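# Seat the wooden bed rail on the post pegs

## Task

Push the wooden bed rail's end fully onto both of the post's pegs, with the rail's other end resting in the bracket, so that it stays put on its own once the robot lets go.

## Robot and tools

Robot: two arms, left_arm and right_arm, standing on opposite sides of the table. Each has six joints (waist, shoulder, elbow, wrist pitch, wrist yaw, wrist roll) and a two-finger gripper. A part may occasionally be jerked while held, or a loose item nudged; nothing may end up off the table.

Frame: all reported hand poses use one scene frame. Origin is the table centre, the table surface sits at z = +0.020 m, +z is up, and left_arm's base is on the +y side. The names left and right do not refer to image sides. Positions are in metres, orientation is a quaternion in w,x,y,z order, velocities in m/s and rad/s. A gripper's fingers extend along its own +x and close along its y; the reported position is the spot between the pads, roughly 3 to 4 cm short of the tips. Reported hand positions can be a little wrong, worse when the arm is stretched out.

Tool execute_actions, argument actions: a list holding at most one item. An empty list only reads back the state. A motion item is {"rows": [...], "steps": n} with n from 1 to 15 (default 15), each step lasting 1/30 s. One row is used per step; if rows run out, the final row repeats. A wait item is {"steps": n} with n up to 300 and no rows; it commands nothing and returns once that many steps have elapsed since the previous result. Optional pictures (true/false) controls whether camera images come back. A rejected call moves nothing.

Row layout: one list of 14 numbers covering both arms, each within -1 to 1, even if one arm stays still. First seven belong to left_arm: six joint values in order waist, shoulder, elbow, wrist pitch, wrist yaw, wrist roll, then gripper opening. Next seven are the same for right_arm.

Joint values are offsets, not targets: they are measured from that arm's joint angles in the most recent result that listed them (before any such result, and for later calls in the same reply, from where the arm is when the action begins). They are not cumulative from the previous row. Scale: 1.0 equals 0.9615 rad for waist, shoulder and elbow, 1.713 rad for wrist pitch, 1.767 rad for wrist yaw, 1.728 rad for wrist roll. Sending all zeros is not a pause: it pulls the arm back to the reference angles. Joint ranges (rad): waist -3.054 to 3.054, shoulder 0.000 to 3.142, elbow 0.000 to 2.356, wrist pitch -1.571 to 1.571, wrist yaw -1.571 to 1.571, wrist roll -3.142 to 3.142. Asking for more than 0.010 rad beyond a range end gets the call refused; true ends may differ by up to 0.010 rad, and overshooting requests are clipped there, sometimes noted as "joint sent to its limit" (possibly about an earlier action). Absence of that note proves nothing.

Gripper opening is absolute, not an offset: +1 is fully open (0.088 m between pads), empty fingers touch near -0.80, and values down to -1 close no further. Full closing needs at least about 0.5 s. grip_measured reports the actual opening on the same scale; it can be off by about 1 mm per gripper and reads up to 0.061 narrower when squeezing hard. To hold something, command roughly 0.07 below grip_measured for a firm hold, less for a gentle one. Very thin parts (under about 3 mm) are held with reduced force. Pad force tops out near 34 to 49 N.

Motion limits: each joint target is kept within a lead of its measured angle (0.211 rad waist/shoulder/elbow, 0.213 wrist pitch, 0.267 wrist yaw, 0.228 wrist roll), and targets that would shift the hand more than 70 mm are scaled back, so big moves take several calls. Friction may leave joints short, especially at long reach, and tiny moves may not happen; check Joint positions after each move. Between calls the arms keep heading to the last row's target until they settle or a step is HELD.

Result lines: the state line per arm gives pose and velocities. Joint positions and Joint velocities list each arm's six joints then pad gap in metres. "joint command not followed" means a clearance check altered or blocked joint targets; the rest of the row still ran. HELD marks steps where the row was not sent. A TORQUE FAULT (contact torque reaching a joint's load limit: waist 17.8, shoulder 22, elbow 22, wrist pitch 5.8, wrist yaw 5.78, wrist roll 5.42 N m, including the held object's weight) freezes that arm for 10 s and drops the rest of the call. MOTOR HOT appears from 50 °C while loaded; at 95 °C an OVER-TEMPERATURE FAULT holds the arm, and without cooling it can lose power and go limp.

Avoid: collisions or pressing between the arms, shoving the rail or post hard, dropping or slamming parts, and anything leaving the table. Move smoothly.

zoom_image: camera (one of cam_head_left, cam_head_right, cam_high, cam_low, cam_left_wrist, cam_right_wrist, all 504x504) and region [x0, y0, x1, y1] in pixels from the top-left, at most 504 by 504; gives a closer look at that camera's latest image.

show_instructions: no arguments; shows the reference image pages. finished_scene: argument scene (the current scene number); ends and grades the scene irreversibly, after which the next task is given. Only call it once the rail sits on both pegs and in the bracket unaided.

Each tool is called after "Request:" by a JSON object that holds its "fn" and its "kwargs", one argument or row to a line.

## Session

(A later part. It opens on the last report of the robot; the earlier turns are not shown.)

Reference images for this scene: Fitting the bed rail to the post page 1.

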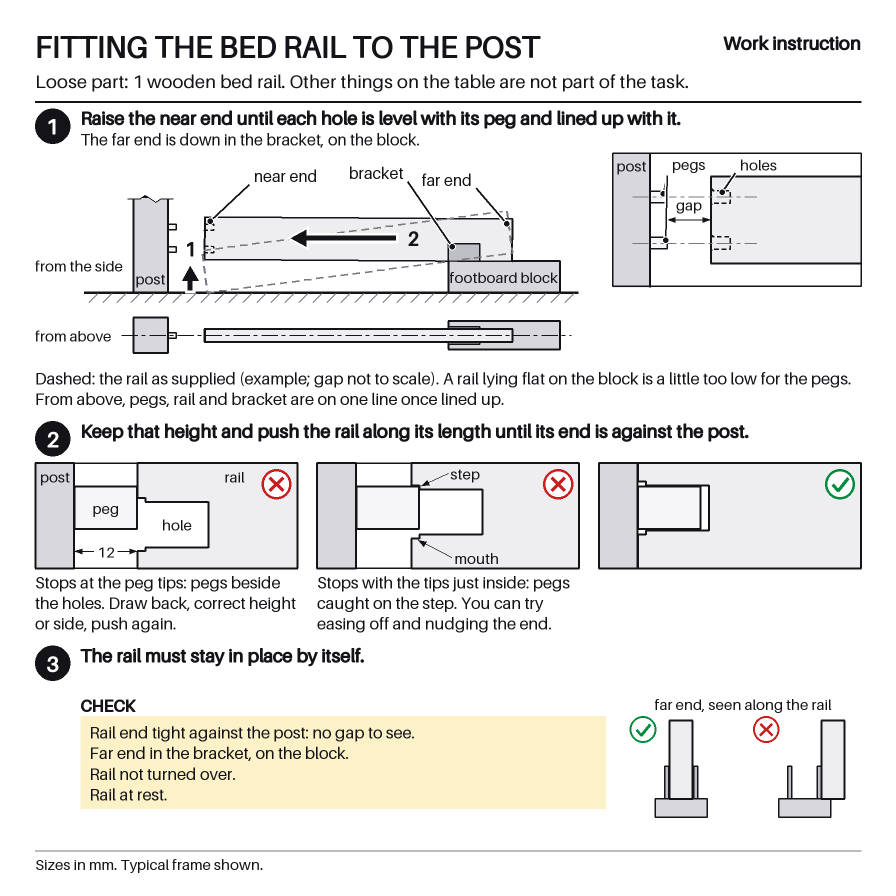

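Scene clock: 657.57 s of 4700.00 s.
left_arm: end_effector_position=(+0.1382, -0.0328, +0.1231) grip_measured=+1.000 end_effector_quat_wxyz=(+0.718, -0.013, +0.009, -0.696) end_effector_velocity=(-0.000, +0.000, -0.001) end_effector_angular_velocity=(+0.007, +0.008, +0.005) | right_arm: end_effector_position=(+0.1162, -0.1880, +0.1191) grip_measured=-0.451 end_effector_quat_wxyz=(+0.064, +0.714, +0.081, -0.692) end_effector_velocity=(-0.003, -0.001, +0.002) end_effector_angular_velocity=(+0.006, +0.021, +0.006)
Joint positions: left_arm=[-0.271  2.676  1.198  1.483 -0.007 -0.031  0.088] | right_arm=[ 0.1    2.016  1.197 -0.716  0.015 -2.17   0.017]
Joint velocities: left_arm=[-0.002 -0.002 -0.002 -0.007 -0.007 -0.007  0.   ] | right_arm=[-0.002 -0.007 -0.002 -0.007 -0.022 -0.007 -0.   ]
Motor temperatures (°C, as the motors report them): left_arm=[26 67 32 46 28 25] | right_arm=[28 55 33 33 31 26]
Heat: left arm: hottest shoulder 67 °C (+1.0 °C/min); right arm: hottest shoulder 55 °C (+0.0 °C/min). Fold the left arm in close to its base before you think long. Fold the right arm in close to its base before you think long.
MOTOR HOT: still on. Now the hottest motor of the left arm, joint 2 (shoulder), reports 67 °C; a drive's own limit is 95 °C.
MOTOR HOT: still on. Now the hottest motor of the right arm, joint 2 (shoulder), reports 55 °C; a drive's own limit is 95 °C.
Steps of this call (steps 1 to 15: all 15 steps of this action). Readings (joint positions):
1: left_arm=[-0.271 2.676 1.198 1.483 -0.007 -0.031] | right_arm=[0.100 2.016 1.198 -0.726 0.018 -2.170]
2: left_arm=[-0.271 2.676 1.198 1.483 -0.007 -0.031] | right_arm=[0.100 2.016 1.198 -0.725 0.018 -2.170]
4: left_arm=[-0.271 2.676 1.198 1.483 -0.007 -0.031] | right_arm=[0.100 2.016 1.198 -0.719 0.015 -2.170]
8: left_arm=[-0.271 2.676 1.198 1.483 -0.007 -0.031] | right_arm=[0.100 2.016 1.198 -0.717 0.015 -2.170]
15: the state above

Request:
{"fn": "execute_actions", "kwargs": {
  "actions": [
    {"rows":[[0,0,0,0,0,0,1,0,0,0,-0.006,0.004,0,-0.6]],"steps":12}
  ],
  "pictures": false
}}

Request:
{"fn": "execute_actions", "kwargs": {
  "actions": [
    {"rows":[[0,0,0,0,0,0,1,0,0.03,0,0,0,0,-0.6]],"steps":15}
  ],
  "pictures": false
}}

Request:
{"fn": "execute_actions", "kwargs": {
  "actions": [
    {"rows":[[0,0,0,0,0,0,1,0,-0.0345,0,0,0,0,-0.6]],"steps":15}
  ],
  "pictures": false
}}

Request:
{"fn": "execute_actions", "kwargs": {
  "actions": [
    {"rows":[[0,0,0,0,0,0,1,-0.02,0,0,0.002,0.012,0,-0.6],[0,0,0,0,0,0,1,-0.03,0,0,0.002,0.022,0,-0.6],[0,0,0,0,0,0,1,-0.04,0,0,0.002,0.03,0,-0.6]],"steps":10}
  ],
  "pictures": false
}}

Scene clock: 663.33 s of 4700.00 s.
left_arm: end_effector_position=(+0.1382, -0.0328, +0.1231) grip_measured=+1.000 end_effector_quat_wxyz=(+0.718, -0.013, +0.009, -0.696) end_effector_velocity=(+0.002, +0.002, -0.002) end_effector_angular_velocity=(+0.012, +0.008, +0.020) | right_arm: end_effector_position=(+0.1157, -0.1896, +0.1189) grip_measured=-0.451 end_effector_quat_wxyz=(+0.067, +0.713, +0.079, -0.693) end_effector_velocity=(-0.000, -0.000, +0.001) end_effector_angular_velocity=(+0.000, +0.008, +0.005)
Joint positions: left_arm=[-0.271  2.676  1.198  1.483 -0.007 -0.031  0.088] | right_arm=[ 0.1    2.016  1.197 -0.723  0.016 -2.17   0.017]
Joint velocities: left_arm=[-0.002 -0.002 -0.007 -0.007 -0.022 -0.007  0.   ] | right_arm=[-0.002 -0.002  0.002 -0.007 -0.007 -0.007 -0.001]
Motor temperatures (°C, as the motors report them): left_arm=[26 67 32 46 28 25] | right_arm=[28 55 33 34 30 26]
Heat: left arm: hottest shoulder 67 °C (+1.0 °C/min); right arm: hottest shoulder 55 °C (+0.0 °C/min). Fold the left arm in close to its base before you think long. Fold the right arm in close to its base before you think long.
MOTOR HOT: still on. Now the hottest motor of the left arm, joint 2 (shoulder), reports 67 °C; a drive's own limit is 95 °C.
MOTOR HOT: still on. Now the hottest motor of the right arm, joint 2 (shoulder), reports 55 °C; a drive's own limit is 95 °C.
Steps of this call (steps 1 to 15: the robot went on to your last target; steps 16 to 90: nothing new was sent; then 2.37 s passed at rest; steps 91 to 102: all 12 steps of this action). Readings (joint positions):
91: left_arm=[-0.271 2.676 1.198 1.483 -0.007 -0.031] | right_arm=[0.100 2.016 1.197 -0.716 0.015 -2.170]
92: left_arm=[-0.271 2.676 1.198 1.483 -0.007 -0.031] | right_arm=[0.100 2.016 1.197 -0.717 0.015 -2.170]
94: left_arm=[-0.271 2.676 1.198 1.483 -0.007 -0.031] | right_arm=[0.100 2.016 1.197 -0.719 0.015 -2.170]
98: left_arm=[-0.271 2.676 1.198 1.483 -0.007 -0.031] | right_arm=[0.100 2.016 1.197 -0.722 0.016 -2.170]
102: the state above

Scene clock: 663.83 s of 4700.00 s.
left_arm: end_effector_position=(+0.1382, -0.0328, +0.1231) grip_measured=+1.000 end_effector_quat_wxyz=(+0.718, -0.013, +0.009, -0.696) end_effector_velocity=(-0.000, +0.000, -0.001) end_effector_angular_velocity=(+0.007, +0.008, +0.005) | right_arm: end_effector_position=(+0.1155, -0.1903, +0.1167) grip_measured=-0.451 end_effector_quat_wxyz=(+0.069, +0.712, +0.077, -0.695) end_effector_velocity=(-0.001, -0.002, +0.000) end_effector_angular_velocity=(-0.004, +0.009, +0.005)
Joint positions: left_arm=[-0.271  2.676  1.198  1.483 -0.007 -0.031  0.088] | right_arm=[ 0.1    2.023  1.197 -0.723  0.016 -2.17   0.017]
Joint velocities: left_arm=[-0.002 -0.002 -0.002 -0.007 -0.007 -0.007  0.   ] | right_arm=[-0.002 -0.002 -0.002 -0.007 -0.007 -0.007 -0.   ]
Motor temperatures (°C, as the motors report them): left_arm=[26 67 32 46 28 25] | right_arm=[28 55 33 33 30 26]
Heat: left arm: hottest shoulder 67 °C (+1.0 °C/min); right arm: hottest shoulder 55 °C (+0.0 °C/min). Fold the left arm in close to its base before you think long. Fold the right arm in close to its base before you think long.
MOTOR HOT: still on. Now the hottest motor of the left arm, joint 2 (shoulder), reports 67 °C; a drive's own limit is 95 °C.
MOTOR HOT: still on. Now the hottest motor of the right arm, joint 2 (shoulder), reports 55 °C; a drive's own limit is 95 °C.
Steps of this call (steps 1 to 15: all 15 steps of this action). Readings (joint positions):
1: left_arm=[-0.271 2.676 1.198 1.483 -0.007 -0.031] | right_arm=[0.100 2.019 1.197 -0.723 0.016 -2.170]
2: left_arm=[-0.271 2.676 1.198 1.483 -0.007 -0.031] | right_arm=[0.100 2.021 1.197 -0.723 0.016 -2.170]
4: left_arm=[-0.271 2.676 1.198 1.483 -0.007 -0.031] | right_arm=[0.100 2.023 1.197 -0.723 0.016 -2.170]
8: left_arm=[-0.271 2.676 1.198 1.483 -0.007 -0.031] | right_arm=[0.100 2.023 1.197 -0.723 0.016 -2.170]
15: the state above

Scene clock: 664.33 s of 4700.00 s.
left_arm: end_effector_position=(+0.1382, -0.0328, +0.1231) grip_measured=+1.000 end_effector_quat_wxyz=(+0.718, -0.013, +0.009, -0.696) end_effector_velocity=(-0.000, +0.001, -0.004) end_effector_angular_velocity=(+0.012, +0.008, +0.005) | right_arm: end_effector_position=(+0.1156, -0.1892, +0.1196) grip_measured=-0.451 end_effector_quat_wxyz=(+0.066, +0.713, +0.080, -0.694) end_effector_velocity=(-0.001, -0.001, +0.002) end_effector_angular_velocity=(+0.000, +0.007, +0.020)
Joint positions: left_arm=[-0.271  2.676  1.198  1.483 -0.007 -0.031  0.088] | right_arm=[ 0.1    2.014  1.197 -0.723  0.014 -2.17   0.017]
Joint velocities: left_arm=[-0.002  0.002 -0.002 -0.007 -0.007 -0.007  0.   ] | right_arm=[-0.002 -0.007 -0.002 -0.007 -0.007 -0.022 -0.   ]
Motor temperatures (°C, as the motors report them): left_arm=[26 67 32 46 28 25] | right_arm=[28 55 33 33 30 26]
Heat: left arm: hottest shoulder 67 °C (+1.0 °C/min); right arm: hottest shoulder 55 °C (+0.0 °C/min). Fold the left arm in close to its base before you think long. Fold the right arm in close to its base before you think long.
MOTOR HOT: still on. Now the hottest motor of the left arm, joint 2 (shoulder), reports 67 °C; a drive's own limit is 95 °C.
MOTOR HOT: still on. Now the hottest motor of the right arm, joint 2 (shoulder), reports 55 °C; a drive's own limit is 95 °C.
Steps of this call (steps 1 to 15: all 15 steps of this action). Readings (joint positions):
1: left_arm=[-0.271 2.676 1.198 1.483 -0.007 -0.031] | right_arm=[0.100 2.021 1.197 -0.722 0.016 -2.170]
2: left_arm=[-0.271 2.676 1.198 1.483 -0.007 -0.031] | right_arm=[0.100 2.020 1.197 -0.722 0.016 -2.170]
4: left_arm=[-0.271 2.676 1.198 1.483 -0.007 -0.031] | right_arm=[0.100 2.019 1.197 -0.722 0.016 -2.170]
8: left_arm=[-0.271 2.676 1.198 1.483 -0.007 -0.031] | right_arm=[0.100 2.016 1.197 -0.722 0.014 -2.170]
15: the state above

Scene clock: 664.67 s of 4700.00 s.
left_arm: end_effector_position=(+0.1382, -0.0328, +0.1231) grip_measured=+1.000 end_effector_quat_wxyz=(+0.718, -0.013, +0.009, -0.696) end_effector_velocity=(-0.000, +0.000, -0.001) end_effector_angular_velocity=(+0.007, +0.008, +0.005) | right_arm: end_effector_position=(+0.1172, -0.1899, +0.1196) grip_measured=-0.451 end_effector_quat_wxyz=(+0.064, +0.713, +0.078, -0.694) end_effector_velocity=(+0.004, -0.001, -0.001) end_effector_angular_velocity=(-0.006, -0.021, +0.004)
Joint positions: left_arm=[-0.271  2.676  1.198  1.483 -0.007 -0.031  0.088] | right_arm=[ 0.095  2.014  1.197 -0.723  0.014 -2.17   0.017]
Joint velocities: left_arm=[-0.002 -0.002 -0.002 -0.007 -0.007 -0.007  0.   ] | right_arm=[-0.002  0.002 -0.002  0.007  0.022 -0.007 -0.   ]
Motor temperatures (°C, as the motors report them): left_arm=[26 67 32 46 28 25] | right_arm=[28 55 33 33 30 26]
Heat: left arm: hottest shoulder 67 °C (+1.0 °C/min); right arm: hottest shoulder 55 °C (+0.0 °C/min). Fold the left arm in close to its base before you think long. Fold the right arm in close to its base before you think long.
MOTOR HOT: still on. Now the hottest motor of the left arm, joint 2 (shoulder), reports 67 °C; a drive's own limit is 95 °C.
MOTOR HOT: still on. Now the hottest motor of the right arm, joint 2 (shoulder), reports 55 °C; a drive's own limit is 95 °C.
Steps of this call (steps 1 to 10: all 10 steps of this action). Readings (joint positions):
1: left_arm=[-0.271 2.676 1.198 1.483 -0.007 -0.031] | right_arm=[0.099 2.014 1.197 -0.723 0.014 -2.170]
2: left_arm=[-0.271 2.676 1.198 1.483 -0.007 -0.031] | right_arm=[0.096 2.014 1.197 -0.723 0.014 -2.170]
4: left_arm=[-0.271 2.676 1.198 1.483 -0.007 -0.031] | right_arm=[0.095 2.014 1.197 -0.723 0.013 -2.170]
8: left_arm=[-0.271 2.676 1.198 1.483 -0.007 -0.031] | right_arm=[0.095 2.014 1.197 -0.723 0.013 -2.170]
10: the state above

Request:
{"fn": "execute_actions", "kwargs": {
  "actions": [
    {"rows":[[0,0,0,0,0,0,1,0.004,0,0,0,-0.003,0,-0.6]],"steps":10}
  ]
}}

Request:
{"fn": "zoom_image", "kwargs": {
  "camera": "cam_left_wrist",
  "region": [80, 160, 240, 300]
}}

Scene clock: 667.37 s of 4700.00 s.
left_arm: end_effector_position=(+0.1382, -0.0328, +0.1231) grip_measured=+1.000 end_effector_quat_wxyz=(+0.718, -0.013, +0.009, -0.696) end_effector_velocity=(-0.003, +0.000, -0.001) end_effector_angular_velocity=(+0.007, +0.008, -0.000) | right_arm: end_effector_position=(+0.1160, -0.1894, +0.1196) grip_measured=-0.451 end_effector_quat_wxyz=(+0.065, +0.713, +0.079, -0.694) end_effector_velocity=(-0.000, -0.006, +0.000) end_effector_angular_velocity=(-0.023, +0.002, +0.005)
Joint positions: left_arm=[-0.271  2.676  1.198  1.483 -0.007 -0.031  0.088] | right_arm=[ 0.098  2.014  1.197 -0.723  0.013 -2.17   0.017]
Joint velocities: left_arm=[-0.007 -0.002 -0.002 -0.007 -0.007 -0.007  0.   ] | right_arm=[-0.002 -0.002 -0.002 -0.022  0.007 -0.007 -0.   ]
Motor temperatures (°C, as the motors report them): left_arm=[26 67 32 46 28 25] | right_arm=[28 55 33 33 31 26]
Heat: left arm: hottest shoulder 67 °C (+1.0 °C/min); right arm: hottest shoulder 55 °C (+0.0 °C/min). Fold the left arm in close to its base before you think long. Fold the right arm in close to its base before you think long.
MOTOR HOT: still on. Now the hottest motor of the left arm, joint 2 (shoulder), reports 67 °C; a drive's own limit is 95 °C.
MOTOR HOT: still on. Now the hottest motor of the right arm, joint 2 (shoulder), reports 55 °C; a drive's own limit is 95 °C.
Steps of this call (steps 1 to 15: the robot went on to your last target; steps 16 to 71: nothing new was sent; steps 72 to 81: all 10 steps of this action). Readings (joint positions):
72: left_arm=[-0.271 2.676 1.198 1.483 -0.007 -0.031] | right_arm=[0.097 2.014 1.197 -0.723 0.015 -2.170]
73: left_arm=[-0.271 2.676 1.198 1.483 -0.007 -0.031] | right_arm=[0.098 2.014 1.197 -0.723 0.016 -2.170]
75: left_arm=[-0.271 2.676 1.198 1.483 -0.007 -0.031] | right_arm=[0.098 2.014 1.197 -0.723 0.016 -2.170]
79: left_arm=[-0.271 2.676 1.198 1.483 -0.007 -0.031] | right_arm=[0.098 2.014 1.197 -0.723 0.015 -2.170]
81: the state above

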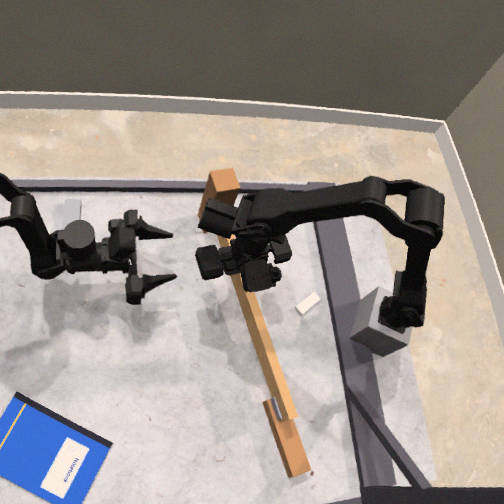

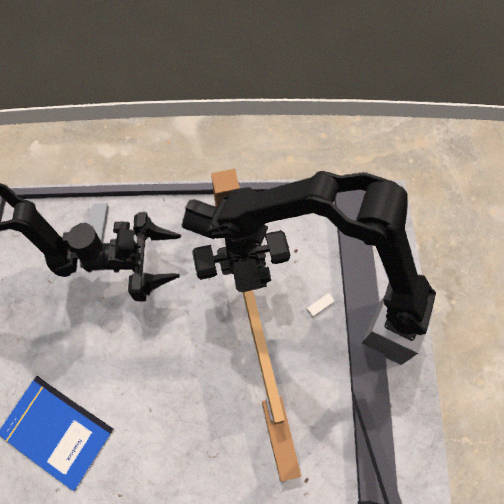

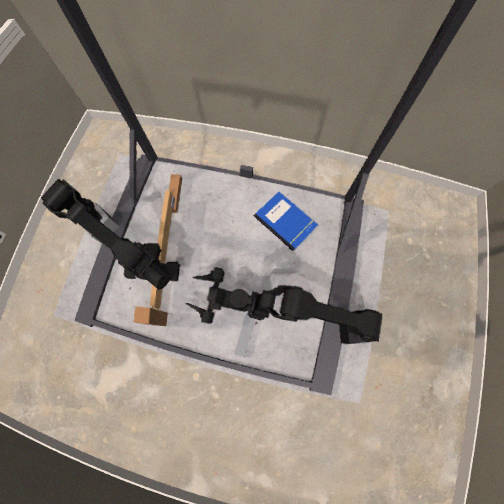

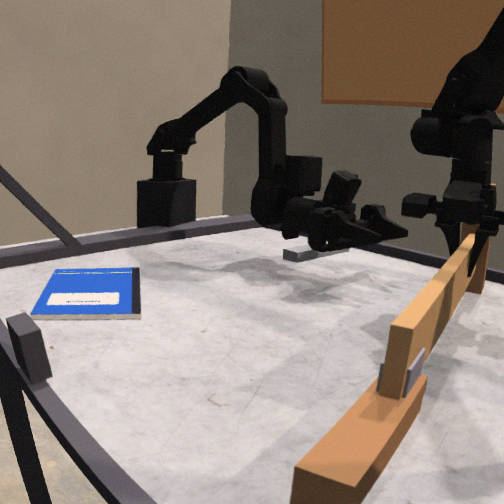

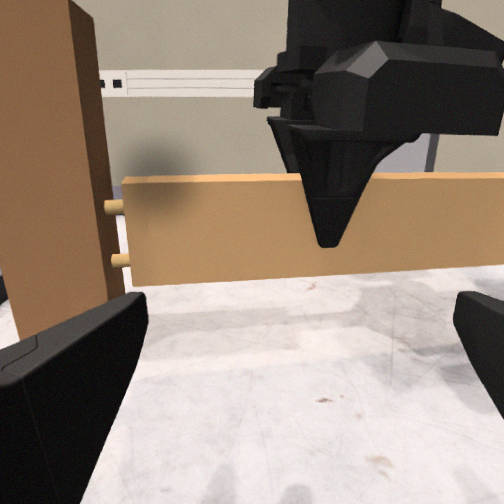

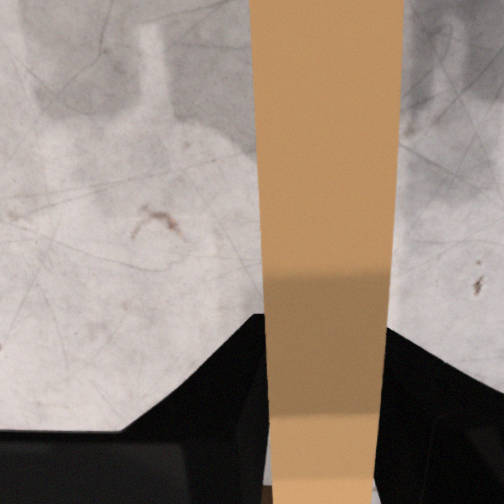

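Region (80, 160, 240, 300) of cam_left_wrist's 504x504 image, scaled by 3.150, with more detail than that image has; it fills the top 441 rows of this view, and the rest is white.

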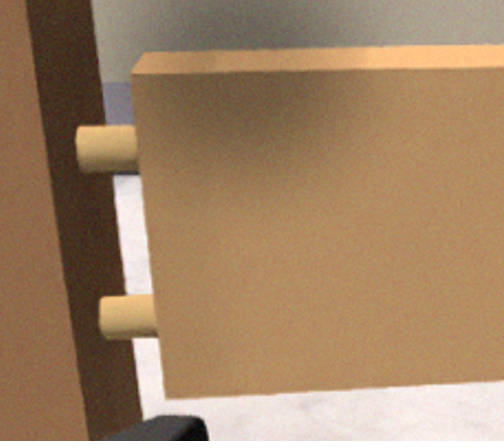

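Request:
{"fn": "execute_actions", "kwargs": {
  "actions": [
    {"rows":[[0,0,0,0,0,0,1,0,-0.042,0,0,0,0,-0.6]],"steps":12}
  ],
  "pictures": false
}}

Request:
{"fn": "execute_actions", "kwargs": {
  "actions": [
    {"rows":[[0,0,0,0,0,0,1,0,0.022,0,0,0,0,-0.6]],"steps":15}
  ],
  "pictures": false
}}

Scene clock: 670.23 s of 4700.00 s.
left_arm: end_effector_position=(+0.1382, -0.0328, +0.1231) grip_measured=+1.000 end_effector_quat_wxyz=(+0.718, -0.013, +0.009, -0.696) end_effector_velocity=(+0.002, +0.000, -0.001) end_effector_angular_velocity=(+0.007, +0.022, +0.019) | right_arm: end_effector_position=(+0.1160, -0.1890, +0.1205) grip_measured=-0.451 end_effector_quat_wxyz=(+0.064, +0.713, +0.081, -0.694) end_effector_velocity=(-0.001, -0.002, +0.000) end_effector_angular_velocity=(-0.004, +0.009, +0.005)
Joint positions: left_arm=[-0.271  2.676  1.198  1.483 -0.007 -0.031  0.088] | right_arm=[ 0.098  2.012  1.197 -0.722  0.012 -2.17   0.017]
Joint velocities: left_arm=[-0.002 -0.002 -0.002 -0.007 -0.022 -0.022  0.   ] | right_arm=[-0.002 -0.002 -0.002 -0.007 -0.007 -0.007 -0.   ]
Motor temperatures (°C, as the motors report them): left_arm=[26 67 32 46 28 25] | right_arm=[28 55 33 33 31 26]
Heat: left arm: hottest shoulder 67 °C (+1.0 °C/min); right arm: hottest shoulder 55 °C (+0.0 °C/min). Fold the left arm in close to its base before you think long. Fold the right arm in close to its base before you think long.
MOTOR HOT: still on. Now the hottest motor of the left arm, joint 2 (shoulder), reports 67 °C; a drive's own limit is 95 °C.
MOTOR HOT: still on. Now the hottest motor of the right arm, joint 2 (shoulder), reports 55 °C; a drive's own limit is 95 °C.
Steps of this call (steps 1 to 15: the robot went on to your last target; steps 16 to 74: nothing new was sent; steps 75 to 86: all 12 steps of this action). Readings (joint positions):
75: left_arm=[-0.271 2.676 1.198 1.483 -0.007 -0.031] | right_arm=[0.098 2.014 1.197 -0.723 0.012 -2.170]
76: left_arm=[-0.271 2.676 1.198 1.483 -0.007 -0.031] | right_arm=[0.098 2.013 1.197 -0.723 0.012 -2.170]
78: left_arm=[-0.271 2.676 1.198 1.483 -0.007 -0.031] | right_arm=[0.098 2.012 1.197 -0.723 0.012 -2.170]
82: left_arm=[-0.271 2.676 1.198 1.483 -0.007 -0.031] | right_arm=[0.098 2.012 1.197 -0.722 0.012 -2.170]
86: the state above

Scene clock: 670.73 s of 4700.00 s.
left_arm: end_effector_position=(+0.1382, -0.0328, +0.1231) grip_measured=+1.000 end_effector_quat_wxyz=(+0.718, -0.013, +0.009, -0.696) end_effector_velocity=(-0.000, -0.000, -0.002) end_effector_angular_velocity=(+0.017, +0.008, +0.005) | right_arm: end_effector_position=(+0.1157, -0.1899, +0.1177) grip_measured=-0.451 end_effector_quat_wxyz=(+0.066, +0.711, +0.078, -0.695) end_effector_velocity=(+0.000, +0.003, +0.001) end_effector_angular_velocity=(+0.020, +0.015, +0.001)
Joint positions: left_arm=[-0.271  2.676  1.198  1.483 -0.007 -0.031  0.088] | right_arm=[ 0.098  2.02   1.197 -0.722  0.012 -2.17   0.017]
Joint velocities: left_arm=[-0.002 -0.007 -0.002 -0.022 -0.007 -0.007  0.   ] | right_arm=[-0.007 -0.002  0.002  0.007 -0.022 -0.007 -0.   ]
Motor temperatures (°C, as the motors report them): left_arm=[26 67 32 46 28 25] | right_arm=[28 55 33 33 31 26]
Heat: left arm: hottest shoulder 67 °C (+1.0 °C/min); right arm: hottest shoulder 55 °C (+0.0 °C/min). Fold the left arm in close to its base before you think long. Fold the right arm in close to its base before you think long.
MOTOR HOT: still on. Now the hottest motor of the left arm, joint 2 (shoulder), reports 67 °C; a drive's own limit is 95 °C.
MOTOR HOT: still on. Now the hottest motor of the right arm, joint 2 (shoulder), reports 55 °C; a drive's own limit is 95 °C.
Steps of this call (steps 1 to 15: all 15 steps of this action). Readings (joint positions):
1: left_arm=[-0.271 2.676 1.198 1.483 -0.007 -0.031] | right_arm=[0.098 2.013 1.197 -0.722 0.012 -2.170]
2: left_arm=[-0.271 2.676 1.198 1.483 -0.007 -0.031] | right_arm=[0.098 2.014 1.197 -0.722 0.012 -2.170]
4: left_arm=[-0.271 2.676 1.198 1.483 -0.007 -0.031] | right_arm=[0.098 2.016 1.197 -0.722 0.012 -2.170]
8: left_arm=[-0.271 2.676 1.198 1.483 -0.007 -0.031] | right_arm=[0.098 2.020 1.197 -0.722 0.012 -2.170]
15: the state above

Request:
{"fn": "execute_actions", "kwargs": {
  "actions": [
    {"rows":[[0,0,0,0,0,0,1,0,-0.0335,0,0,0,0.006,-0.6]],"steps":15}
  ],
  "pictures": false
}}

Request:
{"fn": "execute_actions", "kwargs": {
  "actions": [
    {"rows":[[0,0,0,0,0,0,1,0,0,0,-0.013,0,0,-0.6]],"steps":12}
  ],
  "pictures": false
}}

Request:
{"fn": "execute_actions", "kwargs": {
  "actions": [
    {"rows":[[0,0,0,0,0,0,1,0,0,0,0.018,0,0,-0.6]],"steps":15}
  ],
  "pictures": false
}}

Request:
{"fn": "execute_actions", "kwargs": {
  "actions": [
    {"rows":[[0,0,0,0,0,0,1,0,0,0,-0.005,0,-0.01,-0.6]],"steps":12}
  ],
  "pictures": false
}}

Request:
{"fn": "execute_actions", "kwargs": {
  "actions": [
    {"rows":[[0,0,0,0,0,0,1,0,0,0,-0.013,0,0,-0.6]],"steps":12}
  ],
  "pictures": false
}}

Request:
{"fn": "execute_actions", "kwargs": {
  "actions": [
    {"rows":[[0,0,0,0,0,0,1,0,0,0,0.018,0,0,-0.6]],"steps":15}
  ],
  "pictures": false
}}

Scene clock: 681.60 s of 4700.00 s.
left_arm: end_effector_position=(+0.1382, -0.0328, +0.1231) grip_measured=+1.000 end_effector_quat_wxyz=(+0.718, -0.013, +0.009, -0.696) end_effector_velocity=(-0.000, -0.001, +0.000) end_effector_angular_velocity=(+0.002, +0.007, +0.005) | right_arm: end_effector_position=(+0.1157, -0.1894, +0.1197) grip_measured=-0.451 end_effector_quat_wxyz=(+0.064, +0.712, +0.079, -0.695) end_effector_velocity=(-0.003, -0.001, +0.000) end_effector_angular_velocity=(+0.002, +0.023, -0.009)
Joint positions: left_arm=[-0.271  2.676  1.198  1.483 -0.007 -0.031  0.088] | right_arm=[ 0.098  2.014  1.197 -0.723  0.011 -2.169  0.017]
Joint velocities: left_arm=[-0.002 -0.002  0.002 -0.007 -0.007 -0.007  0.   ] | right_arm=[-0.002 -0.002 -0.002 -0.007 -0.022  0.007  0.   ]
Motor temperatures (°C, as the motors report them): left_arm=[26 67 32 46 28 25] | right_arm=[28 54 33 33 30 26]
Heat: left arm: hottest shoulder 67 °C (+0.0 °C/min); right arm: hottest shoulder 54 °C (-1.0 °C/min). Fold the left arm in close to its base before you think long. Fold the right arm in close to its base before you think long.
MOTOR HOT: still on. Now the hottest motor of the left arm, joint 2 (shoulder), reports 67 °C; a drive's own limit is 95 °C.
MOTOR HOT: still on. Now the hottest motor of the right arm, joint 2 (shoulder), reports 54 °C; a drive's own limit is 95 °C.
Steps of this call (steps 1 to 15: the robot went on to your last target; steps 16 to 90: nothing new was sent; then 7.37 s passed at rest; steps 91 to 105: all 15 steps of this action). Readings (joint positions):
91: left_arm=[-0.271 2.676 1.198 1.483 -0.007 -0.031] | right_arm=[0.098 2.020 1.197 -0.722 0.012 -2.170]
92: left_arm=[-0.271 2.676 1.198 1.483 -0.007 -0.031] | right_arm=[0.098 2.019 1.197 -0.722 0.012 -2.170]
94: left_arm=[-0.271 2.676 1.198 1.483 -0.007 -0.031] | right_arm=[0.098 2.017 1.197 -0.722 0.012 -2.169]
98: left_arm=[-0.271 2.676 1.198 1.483 -0.007 -0.031] | right_arm=[0.098 2.014 1.197 -0.723 0.011 -2.169]
105: the state above

Scene clock: 682.00 s of 4700.00 s.
left_arm: end_effector_position=(+0.1382, -0.0328, +0.1231) grip_measured=+1.000 end_effector_quat_wxyz=(+0.718, -0.013, +0.009, -0.696) end_effector_velocity=(-0.000, +0.000, -0.001) end_effector_angular_velocity=(+0.007, +0.008, +0.005) | right_arm: end_effector_position=(+0.1153, -0.1902, +0.1197) grip_measured=-0.451 end_effector_quat_wxyz=(+0.065, +0.711, +0.078, -0.696) end_effector_velocity=(-0.001, -0.002, +0.000) end_effector_angular_velocity=(-0.010, -0.004, +0.024)
Joint positions: left_arm=[-0.271  2.676  1.198  1.483 -0.007 -0.031  0.088] | right_arm=[ 0.098  2.014  1.197 -0.728  0.011 -2.169  0.017]
Joint velocities: left_arm=[-0.002 -0.002 -0.002 -0.007 -0.007 -0.007  0.   ] | right_arm=[ 0.002 -0.002 -0.002 -0.007  0.007 -0.022  0.   ]
Motor temperatures (°C, as the motors report them): left_arm=[26 67 32 46 28 25] | right_arm=[28 54 33 33 30 26]
Heat: left arm: hottest shoulder 67 °C (+0.0 °C/min); right arm: hottest shoulder 54 °C (-1.0 °C/min). Fold the left arm in close to its base before you think long. Fold the right arm in close to its base before you think long.
MOTOR HOT: still on. Now the hottest motor of the left arm, joint 2 (shoulder), reports 67 °C; a drive's own limit is 95 °C.
MOTOR HOT: still on. Now the hottest motor of the right arm, joint 2 (shoulder), reports 54 °C; a drive's own limit is 95 °C.
Steps of this call (steps 1 to 12: all 12 steps of this action). Readings (joint positions):
1: left_arm=[-0.271 2.676 1.198 1.483 -0.007 -0.031] | right_arm=[0.098 2.014 1.197 -0.725 0.011 -2.169]
2: left_arm=[-0.271 2.676 1.198 1.483 -0.007 -0.031] | right_arm=[0.098 2.014 1.197 -0.726 0.011 -2.169]
4: left_arm=[-0.271 2.676 1.198 1.483 -0.007 -0.031] | right_arm=[0.098 2.014 1.197 -0.727 0.011 -2.169]
8: left_arm=[-0.271 2.676 1.198 1.483 -0.007 -0.031] | right_arm=[0.098 2.014 1.197 -0.728 0.011 -2.169]
12: the state above

Scene clock: 682.50 s of 4700.00 s.
left_arm: end_effector_position=(+0.1382, -0.0328, +0.1231) grip_measured=+1.000 end_effector_quat_wxyz=(+0.718, -0.013, +0.009, -0.696) end_effector_velocity=(+0.005, +0.000, -0.004) end_effector_angular_velocity=(+0.021, +0.023, +0.024) | right_arm: end_effector_position=(+0.1162, -0.1878, +0.1196) grip_measured=-0.451 end_effector_quat_wxyz=(+0.062, +0.713, +0.082, -0.694) end_effector_velocity=(-0.003, -0.001, +0.000) end_effector_angular_velocity=(-0.004, +0.009, +0.010)
Joint positions: left_arm=[-0.271  2.676  1.198  1.483 -0.007 -0.031  0.088] | right_arm=[ 0.098  2.014  1.196 -0.715  0.01  -2.169  0.017]
Joint velocities: left_arm=[ 0.002 -0.002 -0.002 -0.022 -0.022 -0.022  0.   ] | right_arm=[ 0.002 -0.002 -0.002 -0.007 -0.007 -0.007 -0.   ]
Motor temperatures (°C, as the motors report them): left_arm=[26 67 32 46 28 25] | right_arm=[28 54 33 33 30 26]
Heat: left arm: hottest shoulder 67 °C (+0.0 °C/min); right arm: hottest shoulder 54 °C (-1.0 °C/min). Fold the left arm in close to its base before you think long. Fold the right arm in close to its base before you think long.
MOTOR HOT: still on. Now the hottest motor of the left arm, joint 2 (shoulder), reports 67 °C; a drive's own limit is 95 °C.
MOTOR HOT: still on. Now the hottest motor of the right arm, joint 2 (shoulder), reports 54 °C; a drive's own limit is 95 °C.
Steps of this call (steps 1 to 15: all 15 steps of this action). Readings (joint positions):
1: left_arm=[-0.271 2.676 1.198 1.483 -0.007 -0.031] | right_arm=[0.098 2.014 1.197 -0.726 0.011 -2.169]
2: left_arm=[-0.271 2.676 1.198 1.483 -0.007 -0.031] | right_arm=[0.098 2.014 1.197 -0.725 0.011 -2.169]
4: left_arm=[-0.271 2.676 1.198 1.483 -0.007 -0.031] | right_arm=[0.098 2.014 1.197 -0.718 0.010 -2.169]
8: left_arm=[-0.271 2.676 1.198 1.483 -0.007 -0.031] | right_arm=[0.098 2.014 1.197 -0.715 0.010 -2.169]
15: the state above

Scene clock: 682.90 s of 4700.00 s.
left_arm: end_effector_position=(+0.1382, -0.0328, +0.1231) grip_measured=+1.000 end_effector_quat_wxyz=(+0.718, -0.013, +0.009, -0.696) end_effector_velocity=(+0.002, +0.000, -0.001) end_effector_angular_velocity=(+0.008, -0.007, +0.020) | right_arm: end_effector_position=(+0.1160, -0.1890, +0.1195) grip_measured=-0.451 end_effector_quat_wxyz=(+0.066, +0.712, +0.083, -0.694) end_effector_velocity=(-0.002, -0.005, +0.000) end_effector_angular_velocity=(-0.017, +0.015, -0.010)
Joint positions: left_arm=[-0.271  2.676  1.198  1.483 -0.007 -0.031  0.088] | right_arm=[ 0.098  2.014  1.196 -0.719  0.01  -2.177  0.017]
Joint velocities: left_arm=[-0.002 -0.002 -0.002 -0.007 -0.022  0.007  0.   ] | right_arm=[-0.002 -0.002 -0.002 -0.022 -0.007  0.007 -0.   ]
Motor temperatures (°C, as the motors report them): left_arm=[26 67 32 46 28 25] | right_arm=[28 54 33 33 30 26]
Heat: left arm: hottest shoulder 67 °C (+0.0 °C/min); right arm: hottest shoulder 54 °C (-1.0 °C/min). Fold the left arm in close to its base before you think long. Fold the right arm in close to its base before you think long.
MOTOR HOT: still on. Now the hottest motor of the left arm, joint 2 (shoulder), reports 67 °C; a drive's own limit is 95 °C.
MOTOR HOT: still on. Now the hottest motor of the right arm, joint 2 (shoulder), reports 54 °C; a drive's own limit is 95 °C.
Steps of this call (steps 1 to 12: all 12 steps of this action). Readings (joint positions):
1: left_arm=[-0.271 2.676 1.198 1.483 -0.007 -0.031] | right_arm=[0.098 2.014 1.196 -0.715 0.010 -2.172]
2: left_arm=[-0.271 2.676 1.198 1.483 -0.007 -0.031] | right_arm=[0.098 2.014 1.196 -0.716 0.010 -2.174]
4: left_arm=[-0.271 2.676 1.198 1.483 -0.007 -0.031] | right_arm=[0.098 2.014 1.196 -0.717 0.010 -2.176]
8: left_arm=[-0.271 2.676 1.198 1.483 -0.007 -0.031] | right_arm=[0.098 2.014 1.196 -0.719 0.010 -2.177]
12: the state above

Scene clock: 683.30 s of 4700.00 s.
left_arm: end_effector_position=(+0.1382, -0.0328, +0.1231) grip_measured=+1.000 end_effector_quat_wxyz=(+0.718, -0.013, +0.009, -0.696) end_effector_velocity=(-0.003, -0.001, +0.000) end_effector_angular_velocity=(+0.003, -0.007, +0.000) | right_arm: end_effector_position=(+0.1153, -0.1905, +0.1194) grip_measured=-0.451 end_effector_quat_wxyz=(+0.068, +0.711, +0.081, -0.696) end_effector_velocity=(-0.003, +0.000, -0.001) end_effector_angular_velocity=(+0.010, +0.019, +0.020)
Joint positions: left_arm=[-0.271  2.676  1.198  1.483 -0.007 -0.031  0.088] | right_arm=[ 0.098  2.014  1.196 -0.727  0.01  -2.177  0.017]
Joint velocities: left_arm=[-0.007 -0.002  0.002 -0.007 -0.007  0.007  0.   ] | right_arm=[-0.002 -0.002 -0.007  0.007 -0.022 -0.022 -0.   ]
Motor temperatures (°C, as the motors report them): left_arm=[26 67 32 46 28 25] | right_arm=[28 54 33 33 30 26]
Heat: left arm: hottest shoulder 67 °C (+0.0 °C/min); right arm: hottest shoulder 54 °C (-1.0 °C/min). Fold the left arm in close to its base before you think long. Fold the right arm in close to its base before you think long.
MOTOR HOT: still on. Now the hottest motor of the left arm, joint 2 (shoulder), reports 67 °C; a drive's own limit is 95 °C.
MOTOR HOT: still on. Now the hottest motor of the right arm, joint 2 (shoulder), reports 54 °C; a drive's own limit is 95 °C.
Steps of this call (steps 1 to 12: all 12 steps of this action). Readings (joint positions):
1: left_arm=[-0.271 2.676 1.198 1.483 -0.007 -0.031] | right_arm=[0.098 2.014 1.196 -0.722 0.010 -2.177]
2: left_arm=[-0.271 2.676 1.198 1.483 -0.007 -0.031] | right_arm=[0.098 2.014 1.196 -0.725 0.010 -2.177]
4: left_arm=[-0.271 2.676 1.198 1.483 -0.007 -0.031] | right_arm=[0.098 2.014 1.196 -0.726 0.010 -2.177]
8: left_arm=[-0.271 2.676 1.198 1.483 -0.007 -0.031] | right_arm=[0.098 2.014 1.196 -0.726 0.010 -2.177]
12: the state above

Scene clock: 683.80 s of 4700.00 s.
left_arm: end_effector_position=(+0.1382, -0.0328, +0.1231) grip_measured=+1.000 end_effector_quat_wxyz=(+0.718, -0.013, +0.009, -0.696) end_effector_velocity=(-0.000, -0.001, +0.000) end_effector_angular_velocity=(+0.003, -0.007, +0.005) | right_arm: end_effector_position=(+0.1160, -0.1882, +0.1193) grip_measured=-0.451 end_effector_quat_wxyz=(+0.064, +0.712, +0.085, -0.694) end_effector_velocity=(+0.002, +0.002, -0.001) end_effector_angular_velocity=(+0.018, -0.000, +0.000)
Joint positions: left_arm=[-0.271  2.676  1.198  1.483 -0.007 -0.031  0.088] | right_arm=[ 0.098  2.014  1.195 -0.714  0.008 -2.177  0.017]
Joint velocities: left_arm=[-0.002 -0.002  0.002 -0.007 -0.007  0.007  0.   ] | right_arm=[-0.007 -0.002 -0.007  0.022 -0.007 -0.007 -0.   ]
Motor temperatures (°C, as the motors report them): left_arm=[26 67 32 46 28 25] | right_arm=[28 54 33 33 30 26]
Heat: left arm: hottest shoulder 67 °C (+0.0 °C/min); right arm: hottest shoulder 54 °C (-1.0 °C/min). Fold the left arm in close to its base before you think long. Fold the right arm in close to its base before you think long.
MOTOR HOT: still on. Now the hottest motor of the left arm, joint 2 (shoulder), reports 67 °C; a drive's own limit is 95 °C.
MOTOR HOT: still on. Now the hottest motor of the right arm, joint 2 (shoulder), reports 54 °C; a drive's own limit is 95 °C.
Steps of this call (steps 1 to 15: all 15 steps of this action). Readings (joint positions):
1: left_arm=[-0.271 2.676 1.198 1.483 -0.007 -0.031] | right_arm=[0.098 2.014 1.196 -0.725 0.010 -2.177]
2: left_arm=[-0.271 2.676 1.198 1.483 -0.007 -0.031] | right_arm=[0.098 2.014 1.196 -0.723 0.010 -2.177]
4: left_arm=[-0.271 2.676 1.198 1.483 -0.007 -0.031] | right_arm=[0.098 2.014 1.196 -0.717 0.008 -2.177]
8: left_arm=[-0.271 2.676 1.198 1.483 -0.007 -0.031] | right_arm=[0.098 2.014 1.196 -0.715 0.008 -2.177]
15: the state above

Request:
{"fn": "execute_actions", "kwargs": {
  "actions": [
    {"rows":[[0,0,0,0,0,0,1,0,0.01,0.016,-0.007,0,0.004,-0.6],[0,0,0,0,0,0,1,0,0.02,0.032,-0.014,0,0.007,-0.6]],"steps":15}
  ],
  "pictures": false
}}

Request:
{"fn": "execute_actions", "kwargs": {
  "actions": [
    {"rows":[[0,0,0,0,0,0,1,0,0.01,0.016,-0.006,0,0,-0.6],[0,0,0,0,0,0,1,0,0.02,0.032,-0.0125,0,0,-0.6]],"steps":15}
  ],
  "pictures": false
}}

Request:
{"fn": "execute_actions", "kwargs": {
  "actions": [
    {"rows":[[0,0,0,0,0,0,1,0,0.01,0.016,-0.006,0,0,-0.6],[0,0,0,0,0,0,1,0,0.02,0.032,-0.0125,0,0,-0.6]],"steps":15}
  ],
  "pictures": false
}}

Scene clock: 692.77 s of 4700.00 s.
left_arm: end_effector_position=(+0.1382, -0.0328, +0.1231) grip_measured=+1.000 end_effector_quat_wxyz=(+0.718, -0.013, +0.009, -0.696) end_effector_velocity=(-0.000, +0.000, -0.001) end_effector_angular_velocity=(+0.007, +0.008, +0.005) | right_arm: end_effector_position=(+0.1158, -0.1888, +0.1190) grip_measured=-0.451 end_effector_quat_wxyz=(+0.068, +0.709, +0.078, -0.697) end_effector_velocity=(-0.001, -0.002, +0.000) end_effector_angular_velocity=(-0.004, +0.009, +0.005)
Joint positions: left_arm=[-0.271  2.676  1.198  1.483 -0.007 -0.031  0.088] | right_arm=[ 0.098  2.024  1.209 -0.735  0.008 -2.172  0.017]
Joint velocities: left_arm=[-0.002 -0.002 -0.002 -0.007 -0.007 -0.007  0.   ] | right_arm=[-0.002 -0.002 -0.002 -0.007 -0.007 -0.007  0.   ]
Motor temperatures (°C, as the motors report them): left_arm=[26 68 32 46 28 25] | right_arm=[28 54 33 33 30 26]
Heat: left arm: hottest shoulder 68 °C (+1.0 °C/min); right arm: hottest shoulder 54 °C (-1.0 °C/min). Fold the left arm in close to its base before you think long. Fold the right arm in close to its base before you think long.
MOTOR HOT: still on. Now the hottest motor of the left arm, joint 2 (shoulder), reports 68 °C; a drive's own limit is 95 °C.
MOTOR HOT: still on. Now the hottest motor of the right arm, joint 2 (shoulder), reports 54 °C; a drive's own limit is 95 °C.
Steps of this call (steps 1 to 15: the robot went on to your last target; steps 16 to 90: nothing new was sent; then 5.47 s passed at rest; steps 91 to 105: all 15 steps of this action). Readings (joint positions):
91: left_arm=[-0.271 2.676 1.198 1.483 -0.007 -0.031] | right_arm=[0.098 2.014 1.195 -0.714 0.008 -2.177]
92: left_arm=[-0.271 2.676 1.198 1.483 -0.007 -0.031] | right_arm=[0.098 2.016 1.196 -0.717 0.008 -2.176]
94: left_arm=[-0.271 2.676 1.198 1.483 -0.007 -0.031] | right_arm=[0.098 2.020 1.202 -0.725 0.008 -2.174]
98: left_arm=[-0.271 2.676 1.198 1.483 -0.007 -0.031] | right_arm=[0.098 2.023 1.208 -0.733 0.008 -2.173]
105: the state above

Scene clock: 693.27 s of 4700.00 s.
left_arm: end_effector_position=(+0.1382, -0.0328, +0.1231) grip_measured=+1.000 end_effector_quat_wxyz=(+0.718, -0.013, +0.009, -0.696) end_effector_velocity=(-0.000, +0.000, -0.001) end_effector_angular_velocity=(+0.007, +0.008, +0.005) | right_arm: end_effector_position=(+0.1158, -0.1888, +0.1184) grip_measured=-0.451 end_effector_quat_wxyz=(+0.072, +0.707, +0.074, -0.700) end_effector_velocity=(-0.003, -0.005, -0.001) end_effector_angular_velocity=(-0.022, +0.017, +0.005)
Joint positions: left_arm=[-0.271  2.676  1.198  1.483 -0.007 -0.031  0.088] | right_arm=[ 0.098  2.035  1.223 -0.752  0.008 -2.172  0.017]
Joint velocities: left_arm=[-0.002 -0.002 -0.002 -0.007 -0.007 -0.007  0.   ] | right_arm=[-0.002  0.002 -0.002 -0.022 -0.007 -0.007 -0.   ]
Motor temperatures (°C, as the motors report them): left_arm=[26 68 32 46 28 25] | right_arm=[28 54 33 33 30 26]
Heat: left arm: hottest shoulder 68 °C (+1.0 °C/min); right arm: hottest shoulder 54 °C (-1.0 °C/min). Fold the left arm in close to its base before you think long. Fold the right arm in close to its base before you think long.
MOTOR HOT: still on. Now the hottest motor of the left arm, joint 2 (shoulder), reports 68 °C; a drive's own limit is 95 °C.
MOTOR HOT: still on. Now the hottest motor of the right arm, joint 2 (shoulder), reports 54 °C; a drive's own limit is 95 °C.
Steps of this call (steps 1 to 15: all 15 steps of this action). Readings (joint positions):
1: left_arm=[-0.271 2.676 1.198 1.483 -0.007 -0.031] | right_arm=[0.098 2.024 1.210 -0.736 0.008 -2.172]
2: left_arm=[-0.271 2.676 1.198 1.483 -0.007 -0.031] | right_arm=[0.098 2.026 1.213 -0.742 0.008 -2.172]
4: left_arm=[-0.271 2.676 1.198 1.483 -0.007 -0.031] | right_arm=[0.098 2.030 1.219 -0.748 0.008 -2.172]
8: left_arm=[-0.271 2.676 1.198 1.483 -0.007 -0.031] | right_arm=[0.098 2.034 1.223 -0.751 0.008 -2.172]
15: the state above

Scene clock: 693.77 s of 4700.00 s.
left_arm: end_effector_position=(+0.1382, -0.0328, +0.1231) grip_measured=+1.000 end_effector_quat_wxyz=(+0.718, -0.013, +0.009, -0.696) end_effector_velocity=(+0.002, -0.000, +0.002) end_effector_angular_velocity=(+0.002, +0.007, +0.010) | right_arm: end_effector_position=(+0.1159, -0.1885, +0.1182) grip_measured=-0.451 end_effector_quat_wxyz=(+0.076, +0.705, +0.070, -0.702) end_effector_velocity=(-0.004, -0.001, +0.000) end_effector_angular_velocity=(-0.004, +0.010, +0.015)
Joint positions: left_arm=[-0.271  2.676  1.198  1.483 -0.007 -0.031  0.088] | right_arm=[ 0.098  2.045  1.238 -0.769  0.008 -2.172  0.017]
Joint velocities: left_arm=[ 0.002 -0.007 -0.002 -0.007 -0.007 -0.007  0.   ] | right_arm=[ 0.007 -0.002 -0.002 -0.007 -0.007 -0.007  0.   ]
Motor temperatures (°C, as the motors report them): left_arm=[26 68 32 46 28 25] | right_arm=[28 54 33 33 30 26]
Heat: left arm: hottest shoulder 68 °C (+1.0 °C/min); right arm: hottest shoulder 54 °C (-1.0 °C/min). Fold the left arm in close to its base before you think long. Fold the right arm in close to its base before you think long.
MOTOR HOT: still on. Now the hottest motor of the left arm, joint 2 (shoulder), reports 68 °C; a drive's own limit is 95 °C.
MOTOR HOT: still on. Now the hottest motor of the right arm, joint 2 (shoulder), reports 54 °C; a drive's own limit is 95 °C.
Steps of this call (steps 1 to 15: all 15 steps of this action). Readings (joint positions):
1: left_arm=[-0.271 2.676 1.198 1.483 -0.007 -0.031] | right_arm=[0.098 2.035 1.223 -0.754 0.008 -2.172]
2: left_arm=[-0.271 2.676 1.198 1.483 -0.007 -0.031] | right_arm=[0.098 2.037 1.227 -0.759 0.008 -2.172]
4: left_arm=[-0.271 2.676 1.198 1.483 -0.007 -0.031] | right_arm=[0.098 2.041 1.233 -0.764 0.008 -2.172]
8: left_arm=[-0.271 2.676 1.198 1.483 -0.007 -0.031] | right_arm=[0.098 2.044 1.237 -0.768 0.008 -2.172]
15: the state above

Request:
{"fn": "execute_actions", "kwargs": {
  "actions": [
    {"rows":[[0,0,0,0,0,0,1,-0.022,0,0,0,0.014,0,-0.6]],"steps":10}
  ],
  "pictures": false
}}

Request:
{"fn": "execute_actions", "kwargs": {
  "actions": [
    {"rows":[[0,0,0,0,0,0,1,0,0,0,0,0,0,-0.6],[0,0,0,0,0,0,1,0,0,0,0,0,0,-0.6],[0,0,0,0,0,0,1,0,0,0,0,0,0,-0.6],[0,0,0,0,0,0,1,0,0,0,0,0,0,-0.3]],"steps":15}
  ]
}}

Request:
{"fn": "zoom_image", "kwargs": {
  "camera": "cam_left_wrist",
  "region": [80, 160, 240, 300]
}}

Scene clock: 699.07 s of 4700.00 s.
left_arm: end_effector_position=(+0.1382, -0.0328, +0.1231) grip_measured=+1.000 end_effector_quat_wxyz=(+0.718, -0.013, +0.009, -0.696) end_effector_velocity=(-0.000, -0.000, -0.002) end_effector_angular_velocity=(+0.007, +0.022, +0.005) | right_arm: end_effector_position=(+0.1169, -0.1889, +0.1182) grip_measured=-0.451 end_effector_quat_wxyz=(+0.075, +0.706, +0.069, -0.701) end_effector_velocity=(-0.001, -0.002, +0.000) end_effector_angular_velocity=(-0.004, +0.010, +0.005)
Joint positions: left_arm=[-0.271  2.676  1.198  1.483 -0.007 -0.031  0.088] | right_arm=[ 0.095  2.045  1.238 -0.769  0.01  -2.172  0.017]
Joint velocities: left_arm=[-0.002  0.002  0.002 -0.007 -0.007 -0.022  0.   ] | right_arm=[-0.002 -0.002 -0.002 -0.007 -0.007 -0.007 -0.   ]
Motor temperatures (°C, as the motors report them): left_arm=[26 68 32 46 28 25] | right_arm=[28 54 34 33 30 26]
Heat: left arm: hottest shoulder 68 °C (+1.0 °C/min); right arm: hottest shoulder 54 °C (-1.0 °C/min). Fold the left arm in close to its base before you think long. Fold the right arm in close to its base before you think long.
MOTOR HOT: still on. Now the hottest motor of the left arm, joint 2 (shoulder), reports 68 °C; a drive's own limit is 95 °C.
MOTOR HOT: still on. Now the hottest motor of the right arm, joint 2 (shoulder), reports 54 °C; a drive's own limit is 95 °C.
Steps of this call (steps 1 to 15: the robot went on to your last target; steps 16 to 90: nothing new was sent; then 1.97 s passed at rest; steps 91 to 100: all 10 steps of this action). Readings (joint positions):
91: left_arm=[-0.271 2.676 1.198 1.483 -0.007 -0.031] | right_arm=[0.097 2.045 1.238 -0.770 0.010 -2.172]
92: left_arm=[-0.271 2.676 1.198 1.483 -0.007 -0.031] | right_arm=[0.095 2.045 1.238 -0.769 0.010 -2.172]
94: left_arm=[-0.271 2.676 1.198 1.483 -0.007 -0.031] | right_arm=[0.095 2.045 1.238 -0.769 0.010 -2.172]
98: left_arm=[-0.271 2.676 1.198 1.483 -0.007 -0.031] | right_arm=[0.095 2.045 1.238 -0.769 0.010 -2.172]
100: the state above

Scene clock: 699.57 s of 4700.00 s.
left_arm: end_effector_position=(+0.1382, -0.0328, +0.1231) grip_measured=+1.000 end_effector_quat_wxyz=(+0.718, -0.013, +0.009, -0.696) end_effector_velocity=(+0.005, -0.000, -0.002) end_effector_angular_velocity=(+0.016, +0.022, +0.024) | right_arm: end_effector_position=(+0.1168, -0.1888, +0.1182) grip_measured=-0.307 end_effector_quat_wxyz=(+0.076, +0.706, +0.069, -0.701) end_effector_velocity=(-0.002, -0.005, +0.000) end_effector_angular_velocity=(-0.018, +0.015, +0.005)
Joint positions: left_arm=[-0.271  2.676  1.198  1.483 -0.007 -0.031  0.088] | right_arm=[ 0.096  2.045  1.238 -0.769  0.011 -2.172  0.024]
Joint velocities: left_arm=[ 0.002 -0.007 -0.002 -0.022 -0.022 -0.022  0.   ] | right_arm=[-0.002 -0.002 -0.002 -0.022 -0.007 -0.007  0.002]
Motor temperatures (°C, as the motors report them): left_arm=[26 68 32 46 28 25] | right_arm=[28 54 34 33 30 26]
Heat: left arm: hottest shoulder 68 °C (+1.0 °C/min); right arm: hottest shoulder 54 °C (-1.0 °C/min). Fold the left arm in close to its base before you think long. Fold the right arm in close to its base before you think long.
MOTOR HOT: still on. Now the hottest motor of the left arm, joint 2 (shoulder), reports 68 °C; a drive's own limit is 95 °C.
MOTOR HOT: still on. Now the hottest motor of the right arm, joint 2 (shoulder), reports 54 °C; a drive's own limit is 95 °C.
Steps of this call (steps 1 to 15: all 15 steps of this action). Readings (joint positions):
1: left_arm=[-0.271 2.676 1.198 1.483 -0.007 -0.031] | right_arm=[0.096 2.045 1.238 -0.769 0.011 -2.172]
2: left_arm=[-0.271 2.676 1.198 1.483 -0.007 -0.031] | right_arm=[0.096 2.045 1.238 -0.769 0.011 -2.172]
4: left_arm=[-0.271 2.676 1.198 1.483 -0.007 -0.031] | right_arm=[0.096 2.045 1.238 -0.769 0.011 -2.172]
8: left_arm=[-0.271 2.676 1.198 1.483 -0.007 -0.031] | right_arm=[0.096 2.045 1.238 -0.769 0.011 -2.172]
15: the state above

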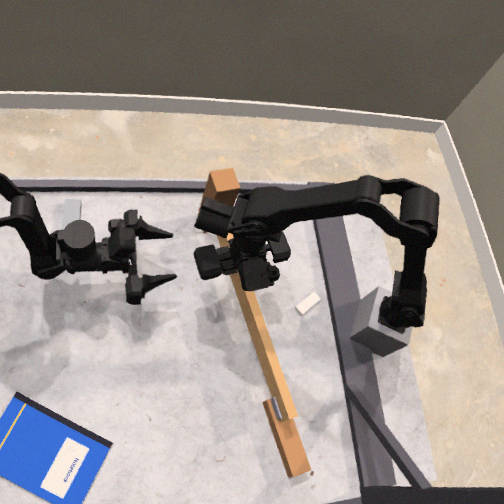

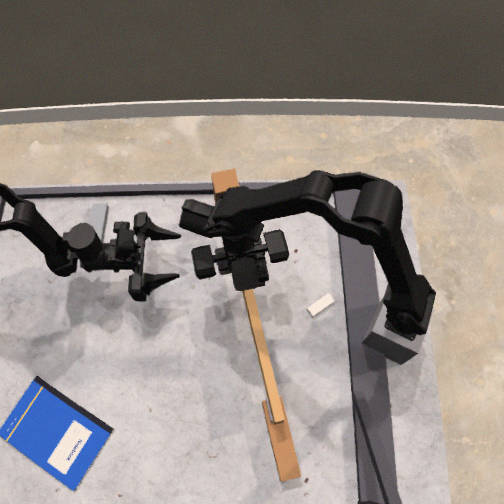

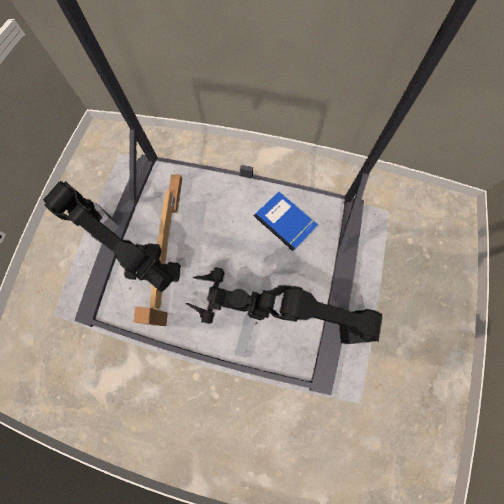

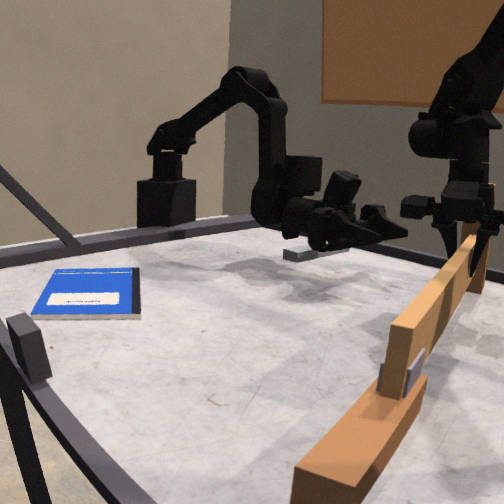

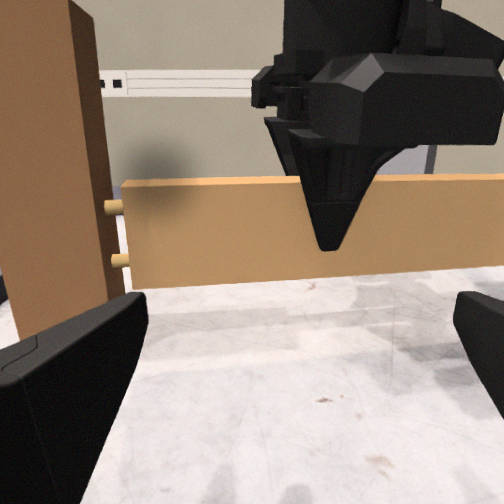

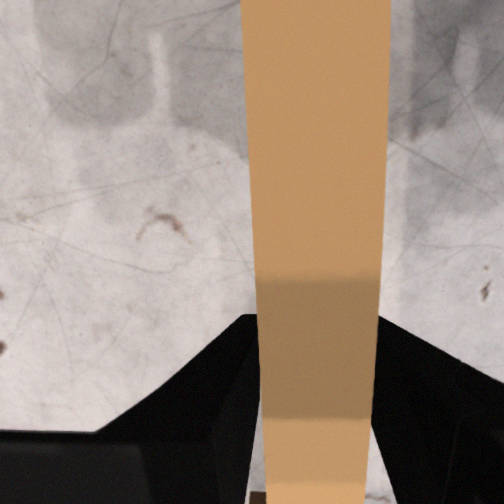

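Region (80, 160, 240, 300) of cam_left_wrist's 504x504 image, scaled by 3.150, with more detail than that image has; it fills the top 441 rows of this view, and the rest is white.

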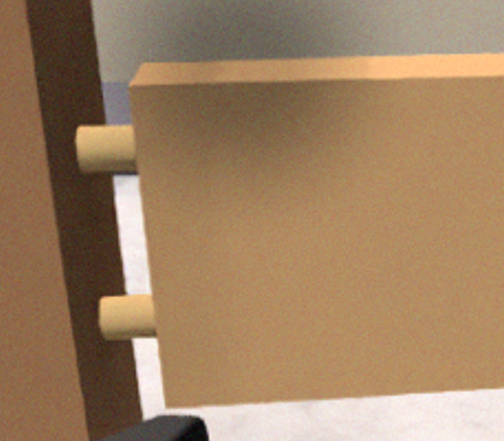

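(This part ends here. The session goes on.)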